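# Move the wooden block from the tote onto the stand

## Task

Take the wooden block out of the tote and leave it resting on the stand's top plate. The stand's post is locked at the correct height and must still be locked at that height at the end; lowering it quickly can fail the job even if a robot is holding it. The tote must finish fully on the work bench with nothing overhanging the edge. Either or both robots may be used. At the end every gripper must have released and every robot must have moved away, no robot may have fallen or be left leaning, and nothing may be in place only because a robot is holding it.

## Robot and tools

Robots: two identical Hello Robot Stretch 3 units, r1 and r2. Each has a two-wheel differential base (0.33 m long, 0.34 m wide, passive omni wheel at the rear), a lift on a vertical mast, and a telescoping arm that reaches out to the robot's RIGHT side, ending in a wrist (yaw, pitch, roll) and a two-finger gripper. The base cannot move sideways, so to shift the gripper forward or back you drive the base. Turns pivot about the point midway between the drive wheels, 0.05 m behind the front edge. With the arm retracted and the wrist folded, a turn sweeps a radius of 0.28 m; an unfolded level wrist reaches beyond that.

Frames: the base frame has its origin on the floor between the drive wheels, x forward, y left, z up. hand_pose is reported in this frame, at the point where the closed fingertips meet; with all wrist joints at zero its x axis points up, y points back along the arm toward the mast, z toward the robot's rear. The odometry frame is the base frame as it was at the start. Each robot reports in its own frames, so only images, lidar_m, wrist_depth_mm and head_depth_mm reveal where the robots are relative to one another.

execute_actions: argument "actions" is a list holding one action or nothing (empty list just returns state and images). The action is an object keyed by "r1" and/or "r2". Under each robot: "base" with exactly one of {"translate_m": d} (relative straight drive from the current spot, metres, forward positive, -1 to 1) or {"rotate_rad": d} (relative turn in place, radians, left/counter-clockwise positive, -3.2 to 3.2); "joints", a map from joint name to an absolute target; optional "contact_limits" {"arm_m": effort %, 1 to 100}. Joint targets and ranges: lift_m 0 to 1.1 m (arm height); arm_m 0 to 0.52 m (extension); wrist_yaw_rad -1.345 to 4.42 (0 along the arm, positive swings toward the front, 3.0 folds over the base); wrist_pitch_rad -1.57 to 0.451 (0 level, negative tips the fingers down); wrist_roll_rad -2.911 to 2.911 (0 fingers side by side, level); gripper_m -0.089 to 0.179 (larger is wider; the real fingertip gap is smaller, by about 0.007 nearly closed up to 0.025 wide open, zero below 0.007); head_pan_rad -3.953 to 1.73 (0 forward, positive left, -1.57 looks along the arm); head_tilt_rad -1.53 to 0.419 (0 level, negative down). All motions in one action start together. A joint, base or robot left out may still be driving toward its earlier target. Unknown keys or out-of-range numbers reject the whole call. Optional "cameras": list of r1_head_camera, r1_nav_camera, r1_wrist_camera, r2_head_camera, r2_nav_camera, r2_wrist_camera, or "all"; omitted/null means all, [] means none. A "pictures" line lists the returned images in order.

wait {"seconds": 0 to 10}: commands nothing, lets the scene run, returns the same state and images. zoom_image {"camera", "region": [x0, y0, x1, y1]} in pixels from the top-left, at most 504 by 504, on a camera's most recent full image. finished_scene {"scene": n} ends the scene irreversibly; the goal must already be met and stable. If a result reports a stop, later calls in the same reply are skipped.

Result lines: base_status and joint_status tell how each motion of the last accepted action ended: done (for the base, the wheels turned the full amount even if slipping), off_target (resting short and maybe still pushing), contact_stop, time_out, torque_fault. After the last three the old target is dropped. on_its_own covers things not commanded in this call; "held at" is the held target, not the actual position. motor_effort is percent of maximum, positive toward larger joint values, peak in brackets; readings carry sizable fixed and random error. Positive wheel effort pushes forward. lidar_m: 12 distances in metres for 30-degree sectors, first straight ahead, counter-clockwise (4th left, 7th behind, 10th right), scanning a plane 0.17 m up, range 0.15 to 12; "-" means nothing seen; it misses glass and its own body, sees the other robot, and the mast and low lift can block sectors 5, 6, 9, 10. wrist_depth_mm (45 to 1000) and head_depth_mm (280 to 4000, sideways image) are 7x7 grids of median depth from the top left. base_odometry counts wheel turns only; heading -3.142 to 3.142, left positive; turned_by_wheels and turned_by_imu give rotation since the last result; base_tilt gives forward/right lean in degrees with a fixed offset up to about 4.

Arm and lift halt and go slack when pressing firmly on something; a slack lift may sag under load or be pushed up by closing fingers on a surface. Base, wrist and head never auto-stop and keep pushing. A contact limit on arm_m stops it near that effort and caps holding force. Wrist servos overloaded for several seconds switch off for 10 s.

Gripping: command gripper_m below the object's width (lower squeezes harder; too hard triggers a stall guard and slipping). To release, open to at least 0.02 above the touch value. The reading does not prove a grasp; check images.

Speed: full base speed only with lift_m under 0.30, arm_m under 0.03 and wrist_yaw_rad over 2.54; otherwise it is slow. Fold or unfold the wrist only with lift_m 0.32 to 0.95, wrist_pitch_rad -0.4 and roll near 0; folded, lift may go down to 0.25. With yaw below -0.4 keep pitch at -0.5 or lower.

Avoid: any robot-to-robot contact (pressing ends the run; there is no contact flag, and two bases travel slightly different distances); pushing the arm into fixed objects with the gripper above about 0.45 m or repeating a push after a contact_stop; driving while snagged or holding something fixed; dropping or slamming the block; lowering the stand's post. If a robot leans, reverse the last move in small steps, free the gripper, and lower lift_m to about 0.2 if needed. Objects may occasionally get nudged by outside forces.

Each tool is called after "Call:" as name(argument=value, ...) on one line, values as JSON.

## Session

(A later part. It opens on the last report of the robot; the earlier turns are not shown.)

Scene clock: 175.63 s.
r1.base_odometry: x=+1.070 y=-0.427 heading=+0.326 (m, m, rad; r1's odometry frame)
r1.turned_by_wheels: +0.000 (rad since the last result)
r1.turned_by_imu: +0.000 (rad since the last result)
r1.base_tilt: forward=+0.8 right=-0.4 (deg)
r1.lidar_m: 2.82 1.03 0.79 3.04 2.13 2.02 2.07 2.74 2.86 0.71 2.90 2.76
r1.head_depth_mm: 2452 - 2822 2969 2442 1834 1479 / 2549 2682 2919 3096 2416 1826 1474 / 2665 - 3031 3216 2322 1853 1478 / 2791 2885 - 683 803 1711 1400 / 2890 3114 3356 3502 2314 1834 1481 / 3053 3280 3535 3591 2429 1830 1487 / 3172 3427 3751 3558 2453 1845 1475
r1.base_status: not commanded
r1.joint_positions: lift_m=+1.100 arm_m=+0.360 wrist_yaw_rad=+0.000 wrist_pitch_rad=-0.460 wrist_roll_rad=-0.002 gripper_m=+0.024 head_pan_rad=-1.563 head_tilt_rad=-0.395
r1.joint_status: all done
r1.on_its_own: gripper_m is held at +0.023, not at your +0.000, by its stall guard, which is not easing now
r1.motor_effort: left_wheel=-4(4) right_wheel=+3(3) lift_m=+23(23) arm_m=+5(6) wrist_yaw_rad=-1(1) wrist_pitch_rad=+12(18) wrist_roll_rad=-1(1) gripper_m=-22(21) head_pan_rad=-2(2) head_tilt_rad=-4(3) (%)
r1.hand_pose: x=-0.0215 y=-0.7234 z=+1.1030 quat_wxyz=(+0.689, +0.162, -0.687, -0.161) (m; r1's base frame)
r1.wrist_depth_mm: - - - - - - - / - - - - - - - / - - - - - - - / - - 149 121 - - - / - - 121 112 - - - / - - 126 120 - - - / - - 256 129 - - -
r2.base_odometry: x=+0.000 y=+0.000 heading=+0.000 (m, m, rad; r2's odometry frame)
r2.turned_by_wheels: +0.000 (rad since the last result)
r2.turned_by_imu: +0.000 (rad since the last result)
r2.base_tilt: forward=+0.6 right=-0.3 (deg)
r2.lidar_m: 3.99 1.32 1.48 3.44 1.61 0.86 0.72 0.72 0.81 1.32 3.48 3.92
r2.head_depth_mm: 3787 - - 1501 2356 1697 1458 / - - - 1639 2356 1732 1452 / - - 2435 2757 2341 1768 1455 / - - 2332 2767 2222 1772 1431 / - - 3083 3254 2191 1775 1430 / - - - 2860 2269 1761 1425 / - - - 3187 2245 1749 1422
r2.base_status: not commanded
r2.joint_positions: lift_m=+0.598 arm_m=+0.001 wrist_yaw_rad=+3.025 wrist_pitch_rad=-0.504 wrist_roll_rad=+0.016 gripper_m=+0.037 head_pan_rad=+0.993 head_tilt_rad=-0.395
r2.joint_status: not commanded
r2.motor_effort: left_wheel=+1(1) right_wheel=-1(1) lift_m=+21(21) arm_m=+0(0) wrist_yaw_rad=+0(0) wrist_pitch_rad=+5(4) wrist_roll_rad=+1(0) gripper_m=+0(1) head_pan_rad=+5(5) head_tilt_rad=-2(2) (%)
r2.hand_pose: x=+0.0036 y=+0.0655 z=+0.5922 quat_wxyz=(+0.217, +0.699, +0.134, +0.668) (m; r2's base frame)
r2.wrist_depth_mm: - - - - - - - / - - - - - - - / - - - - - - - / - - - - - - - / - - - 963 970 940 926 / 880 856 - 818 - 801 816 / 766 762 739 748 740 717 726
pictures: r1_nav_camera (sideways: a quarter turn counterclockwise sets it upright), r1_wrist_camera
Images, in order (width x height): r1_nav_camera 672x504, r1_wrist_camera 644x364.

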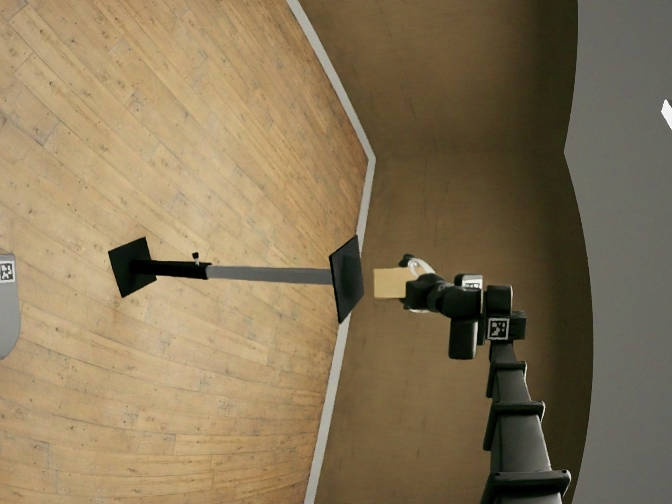

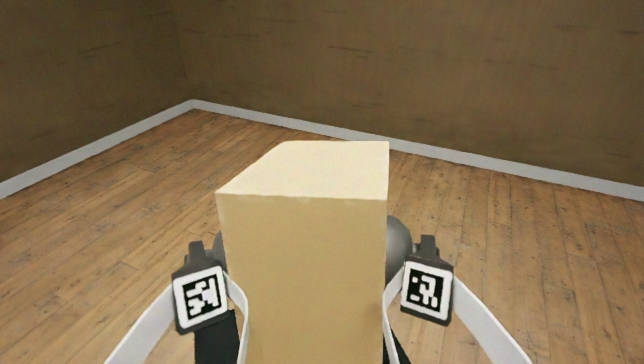

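Clear gap above the plate (~0.04 m). Lower gently.

Call:
execute_actions(actions=[{"r1":{"joints":{"lift_m":1.07}}}], cameras=["r1_head_camera"])

Scene clock: 183.33 s.
r1.base_odometry: x=+1.070 y=-0.427 heading=+0.326 (m, m, rad; r1's odometry frame)
r1.turned_by_wheels: +0.000 (rad since the last result)
r1.turned_by_imu: -0.001 (rad since the last result)
r1.base_tilt: forward=+0.8 right=-0.5 (deg)
r1.lidar_m: 2.82 1.03 0.79 3.04 2.13 2.03 2.07 2.73 2.87 0.71 2.90 2.75
r1.head_depth_mm: 2468 2581 2815 2960 2444 1827 1477 / 2528 2668 2892 3075 2447 1843 1468 / 2703 2805 - 3209 2331 1834 1472 / 2772 2936 - 693 805 1724 1411 / 2926 3098 3287 3447 2353 1838 1475 / 3062 3276 3502 3602 2438 1847 1485 / 3192 3394 3748 3618 2457 1841 1460
r1.base_status: not commanded
r1.joint_positions: lift_m=+1.070 arm_m=+0.360 wrist_yaw_rad=+0.000 wrist_pitch_rad=-0.461 wrist_roll_rad=-0.002 gripper_m=+0.024 head_pan_rad=-1.563 head_tilt_rad=-0.395
r1.joint_status: all done
r1.on_its_own: gripper_m is held at +0.023, not at your +0.000, by its stall guard, which is not easing now
r1.motor_effort: left_wheel=-4(4) right_wheel=+3(3) lift_m=+15(21) arm_m=+5(7) wrist_yaw_rad=-1(0) wrist_pitch_rad=+12(13) wrist_roll_rad=-1(1) gripper_m=-21(21) head_pan_rad=-2(2) head_tilt_rad=-3(3) (%)
r1.hand_pose: x=-0.0215 y=-0.7233 z=+1.0732 quat_wxyz=(+0.689, +0.162, -0.687, -0.162) (m; r1's base frame)
r1.wrist_depth_mm: - - - - - - - / - - - - - - - / - - - - - - - / - - 149 121 - - - / - - 120 112 - - - / - - 126 120 - - - / - - 226 129 253 - -
r2.base_odometry: x=+0.000 y=+0.000 heading=+0.000 (m, m, rad; r2's odometry frame)
r2.turned_by_wheels: +0.000 (rad since the last result)
r2.turned_by_imu: +0.000 (rad since the last result)
r2.base_tilt: forward=+0.5 right=-0.3 (deg)
r2.lidar_m: 4.01 1.32 1.48 3.46 1.61 0.86 0.72 0.72 0.81 1.32 3.49 3.94
r2.head_depth_mm: 3805 3918 - 1502 2362 1686 1467 / - - - 1642 2338 1735 1449 / - - 2386 2786 2333 1780 1454 / - - 2375 2816 2218 1778 1447 / - - 3096 3153 2230 1758 1441 / - - - 2872 2275 1756 1434 / - - - 3142 2267 1758 1420
r2.base_status: not commanded
r2.joint_positions: lift_m=+0.598 arm_m=+0.001 wrist_yaw_rad=+3.025 wrist_pitch_rad=-0.504 wrist_roll_rad=+0.016 gripper_m=+0.037 head_pan_rad=+0.993 head_tilt_rad=-0.395
r2.joint_status: not commanded
r2.motor_effort: left_wheel=+1(0) right_wheel=-1(1) lift_m=+21(21) arm_m=+0(0) wrist_yaw_rad=+0(0) wrist_pitch_rad=+4(4) wrist_roll_rad=+0(0) gripper_m=+0(0) head_pan_rad=+5(5) head_tilt_rad=-2(2) (%)
r2.hand_pose: x=+0.0036 y=+0.0655 z=+0.5922 quat_wxyz=(+0.217, +0.699, +0.134, +0.668) (m; r2's base frame)
r2.wrist_depth_mm: - - - - - - - / - - - - - - - / - - - - - - - / - - - - - - - / - 986 - 985 969 965 928 / 896 860 - 840 - 826 803 / 786 778 743 730 727 715 712
pictures: r1_head_camera (sideways: a quarter turn clockwise sets it upright)
Images, in order (width x height): r1_head_camera 896x504.

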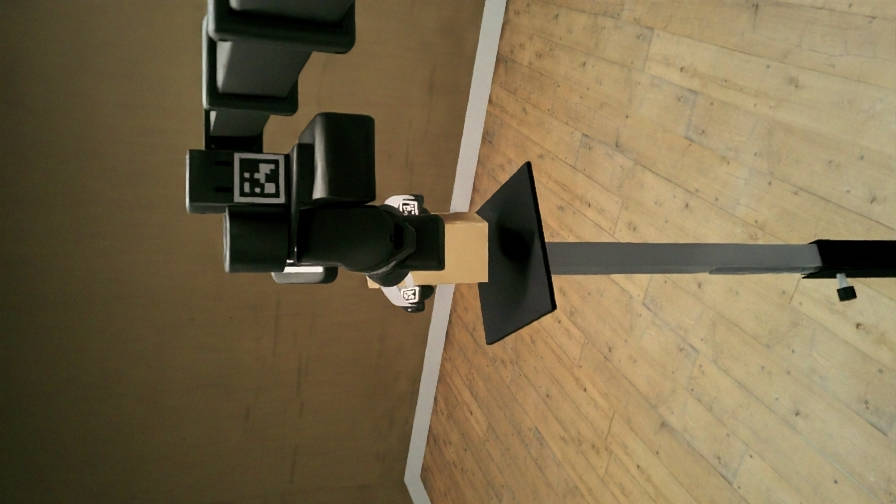

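Call:
execute_actions(actions=[{"r1":{"joints":{"lift_m":1.03}}}], cameras=["r1_head_camera"])

Scene clock: 190.57 s.
r1.base_odometry: x=+1.070 y=-0.427 heading=+0.326 (m, m, rad; r1's odometry frame)
r1.turned_by_wheels: +0.000 (rad since the last result)
r1.turned_by_imu: -0.001 (rad since the last result)
r1.base_tilt: forward=+0.9 right=-0.6 (deg)
r1.lidar_m: 2.83 1.03 0.79 3.05 2.14 2.02 2.07 2.73 2.86 0.71 2.90 2.76
r1.head_depth_mm: 2498 2625 2668 3018 2466 1847 1485 / 2587 2728 2961 3105 2449 1845 1477 / 2698 2811 - 3176 2348 1842 1486 / 2836 2941 3115 713 803 1713 1400 / 2923 3118 3363 3465 2328 1854 1488 / 3037 3261 3450 3630 2436 1836 1477 / 3203 3478 3701 3548 2431 1840 1485
r1.base_status: not commanded
r1.joint_positions: lift_m=+1.030 arm_m=+0.360 wrist_yaw_rad=+0.000 wrist_pitch_rad=-0.436 wrist_roll_rad=-0.002 gripper_m=+0.024 head_pan_rad=-1.563 head_tilt_rad=-0.395
r1.joint_status: all done
r1.on_its_own: gripper_m is held at +0.023, not at your +0.000, by its stall guard, which is not easing now
r1.motor_effort: left_wheel=-4(4) right_wheel=+3(3) lift_m=+13(14) arm_m=+6(6) wrist_yaw_rad=+0(1) wrist_pitch_rad=+3(13) wrist_roll_rad=-1(1) gripper_m=-21(22) head_pan_rad=-2(1) head_tilt_rad=-4(3) (%)
r1.hand_pose: x=-0.0215 y=-0.7266 z=+1.0389 quat_wxyz=(+0.691, +0.154, -0.689, -0.153) (m; r1's base frame)
r1.wrist_depth_mm: - - - - - - - / - - - - - - - / - - - - - - - / - - 143 120 - - - / - - 119 111 - - - / - - 126 120 - - - / - - 195 130 203 - -
r2.base_odometry: x=+0.000 y=+0.000 heading=+0.000 (m, m, rad; r2's odometry frame)
r2.turned_by_wheels: +0.000 (rad since the last result)
r2.turned_by_imu: +0.000 (rad since the last result)
r2.base_tilt: forward=+0.6 right=-0.2 (deg)
r2.lidar_m: 4.00 1.32 1.48 3.44 1.60 0.86 0.72 0.72 0.81 1.32 3.48 3.91
r2.head_depth_mm: 3852 3942 - 1500 2373 1693 1461 / - - - 1646 2355 1723 1461 / - - 2403 2802 2350 1787 1449 / - - 2377 2795 2187 1768 1448 / - - 3118 3323 2189 1784 1452 / - - - 2876 2256 1763 1430 / - - - 3224 2252 1738 1428
r2.base_status: not commanded
r2.joint_positions: lift_m=+0.598 arm_m=+0.001 wrist_yaw_rad=+3.025 wrist_pitch_rad=-0.504 wrist_roll_rad=+0.016 gripper_m=+0.037 head_pan_rad=+0.993 head_tilt_rad=-0.395
r2.joint_status: not commanded
r2.motor_effort: left_wheel=+1(1) right_wheel=-1(1) lift_m=+21(21) arm_m=+0(0) wrist_yaw_rad=+1(1) wrist_pitch_rad=+4(5) wrist_roll_rad=+0(0) gripper_m=+0(0) head_pan_rad=+4(5) head_tilt_rad=-2(2) (%)
r2.hand_pose: x=+0.0036 y=+0.0655 z=+0.5922 quat_wxyz=(+0.217, +0.699, +0.134, +0.668) (m; r2's base frame)
r2.wrist_depth_mm: - - - - - - - / - - - - - - - / - - - - - - - / - - - - - - - / - - - 987 984 924 941 / 860 874 - 843 - 818 815 / 769 758 747 757 745 726 708
pictures: r1_head_camera (sideways: a quarter turn clockwise sets it upright)
Images, in order (width x height): r1_head_camera 896x504.

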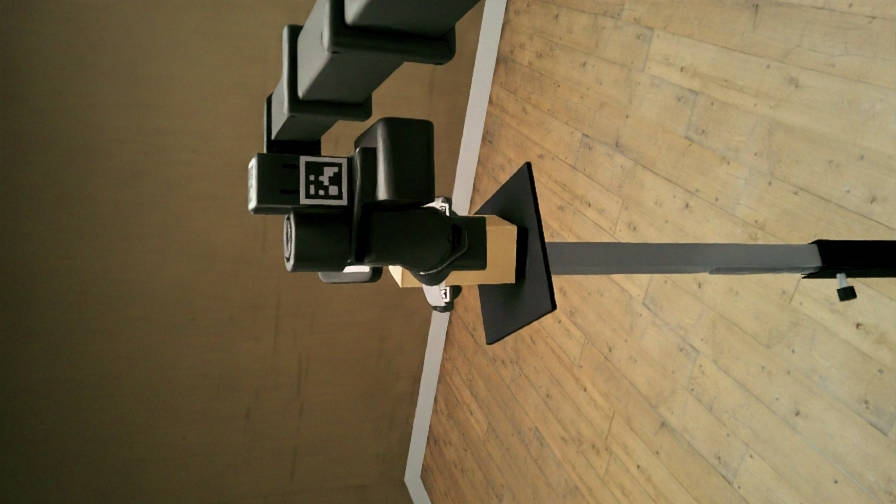

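Pitch effort dropped, which could mean the block is resting on the plate. Release and raise, then look before finishing.

Call:
execute_actions(actions=[{"r1":{"joints":{"gripper_m":0.15}}}], cameras=[])

Call:
execute_actions(actions=[{"r1":{"joints":{"lift_m":1.1,"wrist_pitch_rad":0.3}}}], cameras=[])

Call:
execute_actions(actions=[], cameras=["r1_head_camera","r1_wrist_camera","r1_nav_camera"])

Scene clock: 201.07 s.
r1.base_odometry: x=+1.070 y=-0.427 heading=+0.326 (m, m, rad; r1's odometry frame)
r1.turned_by_wheels: +0.000 (rad since the last result)
r1.turned_by_imu: -0.001 (rad since the last result)
r1.base_tilt: forward=+0.8 right=-0.6 (deg)
r1.lidar_m: 2.82 1.03 0.79 3.03 2.13 2.02 2.07 2.74 2.87 0.71 2.91 2.75
r1.head_depth_mm: 2485 2621 2687 3036 2411 1852 1472 / 2582 2717 2973 3028 2407 1836 1483 / 2638 2835 - 3204 2333 1849 1464 / 2764 2989 3166 721 805 1714 1409 / 2901 3083 3383 3383 2341 1839 1484 / 3061 3254 3586 3580 2446 1831 1477 / 3144 3440 3787 3582 2445 1847 1474
r1.base_status: not commanded
r1.joint_positions: lift_m=+1.030 arm_m=+0.360 wrist_yaw_rad=+0.000 wrist_pitch_rad=-0.448 wrist_roll_rad=-0.002 gripper_m=+0.150 head_pan_rad=-1.563 head_tilt_rad=-0.395
r1.joint_status: all done
r1.motor_effort: left_wheel=-4(4) right_wheel=+3(3) lift_m=+14(15) arm_m=+7(5) wrist_yaw_rad=+0(1) wrist_pitch_rad=+7(8) wrist_roll_rad=-1(1) gripper_m=-1(80) head_pan_rad=-2(1) head_tilt_rad=-3(4) (%)
r1.hand_pose: x=-0.0215 y=-0.7250 z=+1.0361 quat_wxyz=(+0.690, +0.158, -0.688, -0.157) (m; r1's base frame)
r1.wrist_depth_mm: - - - - - - - / - - - - - - - / - - - - - - - / - - - 133 - - - / - - 115 109 - - - / - - 132 118 - - - / - - 191 135 203 - -
r2.base_odometry: x=+0.000 y=+0.000 heading=+0.000 (m, m, rad; r2's odometry frame)
r2.turned_by_wheels: +0.000 (rad since the last result)
r2.turned_by_imu: +0.000 (rad since the last result)
r2.base_tilt: forward=+0.6 right=-0.1 (deg)
r2.lidar_m: 3.99 1.32 1.48 3.45 1.61 0.86 0.72 0.72 0.81 1.32 3.49 3.92
r2.head_depth_mm: 3816 3968 - 1504 2379 1696 1465 / - - - 1642 2319 1740 1448 / - - 2395 2841 2323 1789 1430 / - - 2382 2772 2189 1784 1453 / - - 3111 3219 2182 1766 1441 / - - - 2945 2275 1762 1427 / - - - 3204 2266 1762 1423
r2.base_status: not commanded
r2.joint_positions: lift_m=+0.598 arm_m=+0.001 wrist_yaw_rad=+3.025 wrist_pitch_rad=-0.504 wrist_roll_rad=+0.016 gripper_m=+0.037 head_pan_rad=+0.993 head_tilt_rad=-0.395
r2.joint_status: not commanded
r2.motor_effort: left_wheel=+1(0) right_wheel=+0(1) lift_m=+21(21) arm_m=+0(0) wrist_yaw_rad=+1(1) wrist_pitch_rad=+5(5) wrist_roll_rad=+0(0) gripper_m=+1(0) head_pan_rad=+5(5) head_tilt_rad=-2(2) (%)
r2.hand_pose: x=+0.0036 y=+0.0655 z=+0.5922 quat_wxyz=(+0.217, +0.699, +0.134, +0.668) (m; r2's base frame)
r2.wrist_depth_mm: - - - - - - - / - - - - - - - / - - - - - - - / - - - - - - - / - 959 - 978 970 927 972 / 860 869 - 842 - 852 806 / 781 765 754 747 753 722 726
pictures: none
No camera images: the call's "cameras" was empty. Leave "cameras" out to get every camera's image.

Scene clock: 202.53 s.
r1.base_odometry: x=+1.070 y=-0.427 heading=+0.326 (m, m, rad; r1's odometry frame)
r1.turned_by_wheels: +0.000 (rad since the last result)
r1.turned_by_imu: +0.000 (rad since the last result)
r1.base_tilt: forward=+0.8 right=-0.5 (deg)
r1.lidar_m: 2.82 1.03 0.80 3.05 2.14 2.02 2.07 2.73 2.87 0.71 2.90 2.76
r1.head_depth_mm: 2488 - 2772 2953 2427 1829 1481 / 2552 2792 2841 3057 2450 1846 1481 / 2658 - 3045 3199 2319 1848 1471 / 2794 - 3342 710 802 1700 1385 / 2912 3075 3311 3500 2341 1827 1479 / 3060 3228 3533 3622 2426 1827 1483 / 3274 3395 3763 3604 2405 1848 1474
r1.base_status: not commanded
r1.joint_positions: lift_m=+1.100 arm_m=+0.360 wrist_yaw_rad=+0.000 wrist_pitch_rad=+0.277 wrist_roll_rad=-0.002 gripper_m=+0.150 head_pan_rad=-1.563 head_tilt_rad=-0.395
r1.joint_status: all done
r1.motor_effort: left_wheel=-4(4) right_wheel=+3(3) lift_m=+22(24) arm_m=+6(6) wrist_yaw_rad=-1(0) wrist_pitch_rad=+9(10) wrist_roll_rad=-1(1) gripper_m=+0(1) head_pan_rad=-2(2) head_tilt_rad=-3(4) (%)
r1.hand_pose: x=-0.0214 y=-0.7576 z=+1.2853 quat_wxyz=(+0.701, -0.097, -0.699, +0.097) (m; r1's base frame)
r1.wrist_depth_mm: - - - - - - - / - - - - - - - / - - - - - - - / - - - - - - - / - - - - - - - / - - - - - - - / - - - - - - -
r2.base_odometry: x=+0.000 y=+0.000 heading=+0.000 (m, m, rad; r2's odometry frame)
r2.turned_by_wheels: +0.000 (rad since the last result)
r2.turned_by_imu: +0.000 (rad since the last result)
r2.base_tilt: forward=+0.7 right=-0.3 (deg)
r2.lidar_m: 4.02 1.32 1.48 3.46 1.60 0.86 0.72 0.72 0.81 1.32 3.48 3.90
r2.head_depth_mm: 3779 3968 - 1515 2369 1699 1468 / - - - 1657 2341 1746 1447 / - - 2415 2776 2305 1785 1446 / - - 2388 2802 2188 1776 1442 / - - 3081 3191 2199 1754 1433 / - - - 2909 2291 1757 1431 / - - - 3203 2262 1739 1437
r2.base_status: not commanded
r2.joint_positions: lift_m=+0.598 arm_m=+0.001 wrist_yaw_rad=+3.025 wrist_pitch_rad=-0.504 wrist_roll_rad=+0.016 gripper_m=+0.037 head_pan_rad=+0.993 head_tilt_rad=-0.395
r2.joint_status: not commanded
r2.motor_effort: left_wheel=+1(1) right_wheel=-1(1) lift_m=+21(21) arm_m=+0(0) wrist_yaw_rad=+0(1) wrist_pitch_rad=+5(5) wrist_roll_rad=+1(0) gripper_m=-2(0) head_pan_rad=+4(4) head_tilt_rad=-2(2) (%)
r2.hand_pose: x=+0.0036 y=+0.0655 z=+0.5922 quat_wxyz=(+0.217, +0.699, +0.134, +0.668) (m; r2's base frame)
r2.wrist_depth_mm: - - - - - - - / - - - - - - - / - - - - - - - / - - - - - - - / - 980 - 955 970 957 938 / 896 869 - 856 - 806 826 / 774 767 734 746 729 720 729
pictures: none
No camera images: the call's "cameras" was empty. Leave "cameras" out to get every camera's image.

Scene clock: 202.53 s.
r1.base_odometry: x=+1.070 y=-0.427 heading=+0.326 (m, m, rad; r1's odometry frame)
r1.turned_by_wheels: +0.000 (rad since the last result)
r1.turned_by_imu: +0.000 (rad since the last result)
r1.base_tilt: forward=+0.8 right=-0.5 (deg)
r1.lidar_m: 2.82 1.03 0.80 3.05 2.14 2.02 2.07 2.73 2.87 0.71 2.90 2.76
r1.head_depth_mm: 2488 - 2772 2953 2427 1829 1481 / 2552 2792 2841 3057 2450 1846 1481 / 2658 - 3045 3199 2319 1848 1471 / 2794 - 3342 710 802 1700 1385 / 2912 3075 3311 3500 2341 1827 1479 / 3060 3228 3533 3622 2426 1827 1483 / 3274 3395 3763 3604 2405 1848 1474
r1.base_status: not commanded
r1.joint_positions: lift_m=+1.100 arm_m=+0.360 wrist_yaw_rad=+0.000 wrist_pitch_rad=+0.277 wrist_roll_rad=-0.002 gripper_m=+0.150 head_pan_rad=-1.563 head_tilt_rad=-0.395
r1.joint_status: all done
r1.motor_effort: left_wheel=-4(4) right_wheel=+3(3) lift_m=+22(24) arm_m=+6(6) wrist_yaw_rad=-1(0) wrist_pitch_rad=+9(10) wrist_roll_rad=-1(1) gripper_m=+0(1) head_pan_rad=-2(2) head_tilt_rad=-3(4) (%)
r1.hand_pose: x=-0.0214 y=-0.7576 z=+1.2853 quat_wxyz=(+0.701, -0.097, -0.699, +0.097) (m; r1's base frame)
r1.wrist_depth_mm: - - - - - - - / - - - - - - - / - - - - - - - / - - - - - - - / - - - - - - - / - - - - - - - / - - - - - - -
r2.base_odometry: x=+0.000 y=+0.000 heading=+0.000 (m, m, rad; r2's odometry frame)
r2.turned_by_wheels: +0.000 (rad since the last result)
r2.turned_by_imu: +0.000 (rad since the last result)
r2.base_tilt: forward=+0.7 right=-0.3 (deg)
r2.lidar_m: 4.02 1.32 1.48 3.46 1.60 0.86 0.72 0.72 0.81 1.32 3.48 3.90
r2.head_depth_mm: 3779 3968 - 1515 2369 1699 1468 / - - - 1657 2341 1746 1447 / - - 2415 2776 2305 1785 1446 / - - 2388 2802 2188 1776 1442 / - - 3081 3191 2199 1754 1433 / - - - 2909 2291 1757 1431 / - - - 3203 2262 1739 1437
r2.base_status: not commanded
r2.joint_positions: lift_m=+0.598 arm_m=+0.001 wrist_yaw_rad=+3.025 wrist_pitch_rad=-0.504 wrist_roll_rad=+0.016 gripper_m=+0.037 head_pan_rad=+0.993 head_tilt_rad=-0.395
r2.joint_status: not commanded
r2.motor_effort: left_wheel=+1(1) right_wheel=-1(1) lift_m=+21(21) arm_m=+0(0) wrist_yaw_rad=+0(1) wrist_pitch_rad=+5(5) wrist_roll_rad=+1(0) gripper_m=-2(0) head_pan_rad=+4(4) head_tilt_rad=-2(2) (%)
r2.hand_pose: x=+0.0036 y=+0.0655 z=+0.5922 quat_wxyz=(+0.217, +0.699, +0.134, +0.668) (m; r2's base frame)
r2.wrist_depth_mm: - - - - - - - / - - - - - - - / - - - - - - - / - - - - - - - / - 980 - 955 970 957 938 / 896 869 - 856 - 806 826 / 774 767 734 746 729 720 729
pictures: r1_head_camera (sideways: a quarter turn clockwise sets it upright), r1_nav_camera (sideways: a quarter turn counterclockwise sets it upright), r1_wrist_camera
Images, in order (width x height): r1_head_camera 896x504, r1_nav_camera 672x504, r1_wrist_camera 644x364.

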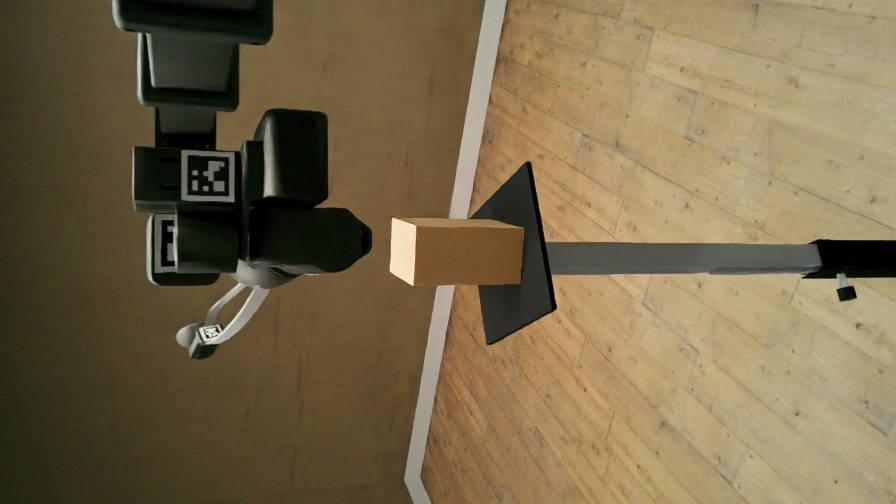

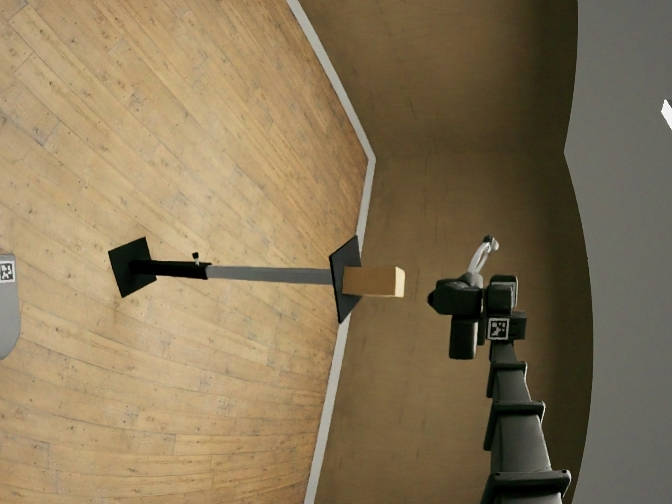

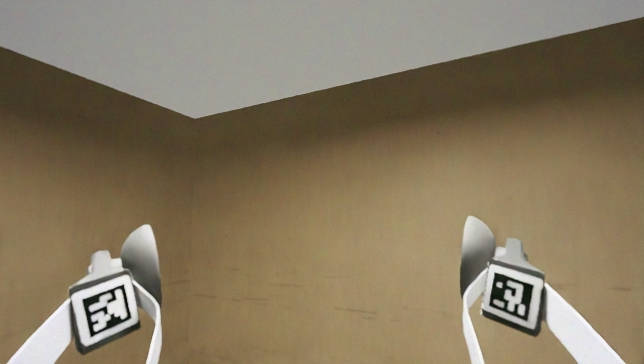

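The block is on the plate, upright. Retracting the arm, then checking the tote on the bench and the stand before finishing.

Call:
execute_actions(actions=[{"r1":{"joints":{"arm_m":0.0}}}], cameras=["r1_head_camera","r1_nav_camera","r2_head_camera","r2_nav_camera"])

Scene clock: 209.97 s.
r1.base_odometry: x=+1.070 y=-0.427 heading=+0.326 (m, m, rad; r1's odometry frame)
r1.turned_by_wheels: +0.000 (rad since the last result)
r1.turned_by_imu: -0.001 (rad since the last result)
r1.base_tilt: forward=+0.7 right=-0.5 (deg)
r1.lidar_m: 2.82 1.03 0.79 3.05 2.13 2.02 2.07 2.73 2.86 0.71 2.91 2.75
r1.head_depth_mm: 2485 - - - - - 1439 / 2505 - - - - - 1405 / 2641 - - - - - 1395 / 2749 - - - 800 890 1359 / 2882 3120 3279 3410 2349 1834 1484 / 3024 3167 3581 3600 2437 1822 1483 / 3161 3440 3806 3468 2431 1836 1483
r1.base_status: not commanded
r1.joint_positions: lift_m=+1.100 arm_m=+0.000 wrist_yaw_rad=+0.000 wrist_pitch_rad=+0.277 wrist_roll_rad=-0.002 gripper_m=+0.150 head_pan_rad=-1.563 head_tilt_rad=-0.395
r1.joint_status: all done
r1.motor_effort: left_wheel=-4(4) right_wheel=+3(3) lift_m=+22(22) arm_m=-5(5) wrist_yaw_rad=+0(1) wrist_pitch_rad=+9(9) wrist_roll_rad=-1(1) gripper_m=-1(2) head_pan_rad=-1(2) head_tilt_rad=-4(3) (%)
r1.hand_pose: x=-0.0214 y=-0.3985 z=+1.2854 quat_wxyz=(+0.701, -0.098, -0.699, +0.097) (m; r1's base frame)
r1.wrist_depth_mm: - - - - - - - / - - - - - - - / - - - - - - - / - - - - - - - / - - - - - - - / - - - - - - - / - - - - - - -
r2.base_odometry: x=+0.000 y=+0.000 heading=+0.000 (m, m, rad; r2's odometry frame)
r2.turned_by_wheels: +0.000 (rad since the last result)
r2.turned_by_imu: -0.001 (rad since the last result)
r2.base_tilt: forward=+0.7 right=-0.3 (deg)
r2.lidar_m: 4.00 1.32 1.48 3.46 1.60 0.86 0.72 0.72 0.81 1.32 3.47 3.91
r2.head_depth_mm: 3889 3975 - 1495 2341 1691 1462 / - - - 1642 2367 1739 1464 / - - 2403 2805 2351 1789 1453 / - - 2371 2784 2213 1758 1441 / - - 3085 3190 2188 1757 1447 / - - - 2878 2266 1756 1435 / - - - 3226 2275 1736 1436
r2.base_status: not commanded
r2.joint_positions: lift_m=+0.598 arm_m=+0.001 wrist_yaw_rad=+3.025 wrist_pitch_rad=-0.504 wrist_roll_rad=+0.016 gripper_m=+0.037 head_pan_rad=+0.993 head_tilt_rad=-0.395
r2.joint_status: not commanded
r2.motor_effort: left_wheel=+0(1) right_wheel=-1(1) lift_m=+21(21) arm_m=+0(0) wrist_yaw_rad=+1(0) wrist_pitch_rad=+5(5) wrist_roll_rad=+0(0) gripper_m=-1(0) head_pan_rad=+6(4) head_tilt_rad=-2(2) (%)
r2.hand_pose: x=+0.0036 y=+0.0655 z=+0.5922 quat_wxyz=(+0.217, +0.699, +0.134, +0.668) (m; r2's base frame)
r2.wrist_depth_mm: - - - - - - - / - - - - - - - / - - - - - - - / - - - - - - - / - - - 958 974 925 932 / 881 850 - 820 - 824 812 / 761 771 737 750 729 728 721
pictures: r1_head_camera (sideways: a quarter turn clockwise sets it upright), r1_nav_camera (sideways: a quarter turn counterclockwise sets it upright), r2_head_camera (sideways: a quarter turn clockwise sets it upright), r2_nav_camera (sideways: a quarter turn counterclockwise sets it upright)
Images, in order (width x height): r1_head_camera 896x504, r1_nav_camera 672x504, r2_head_camera 896x504, r2_nav_camera 672x504.

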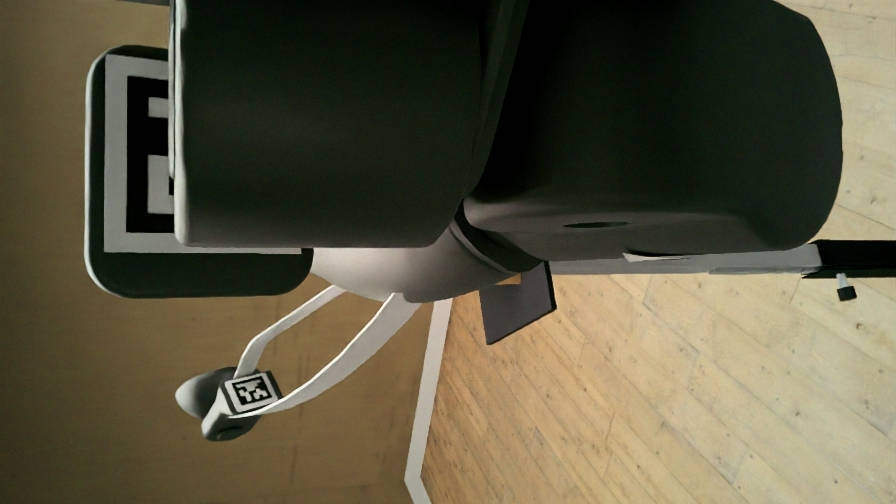

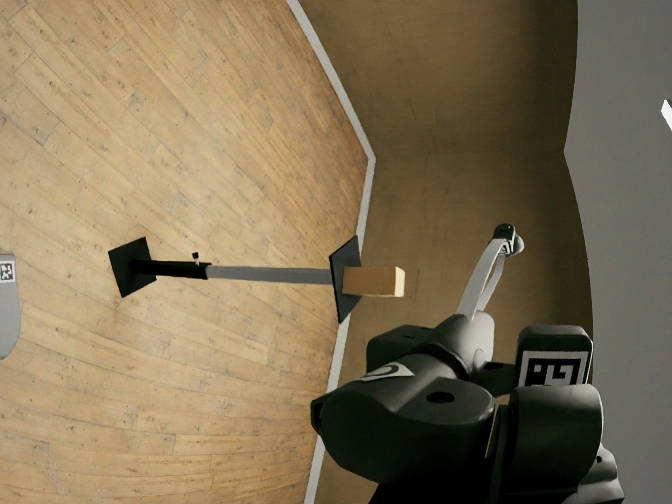

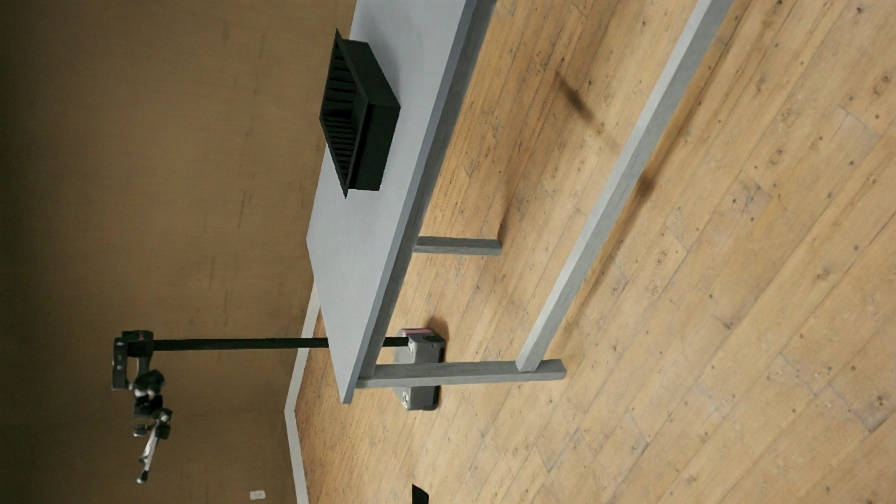

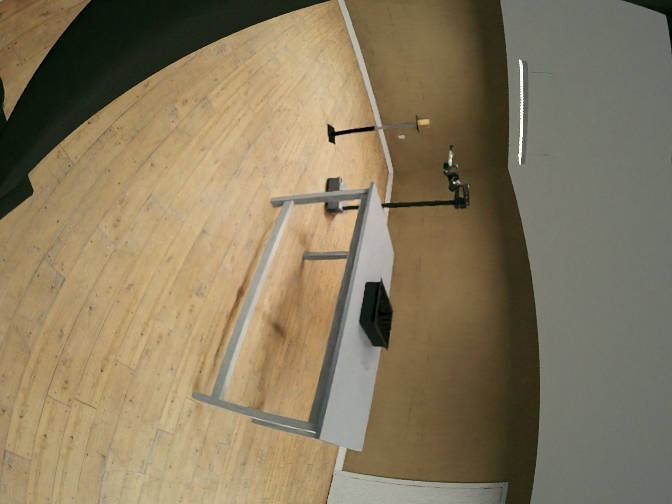

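The tote is still where it was on the bench, the block is still on the plate, and the arm is clear. Finishing scene 1.

Call:
finished_scene(scene=1)

The scene is finished: the task was done.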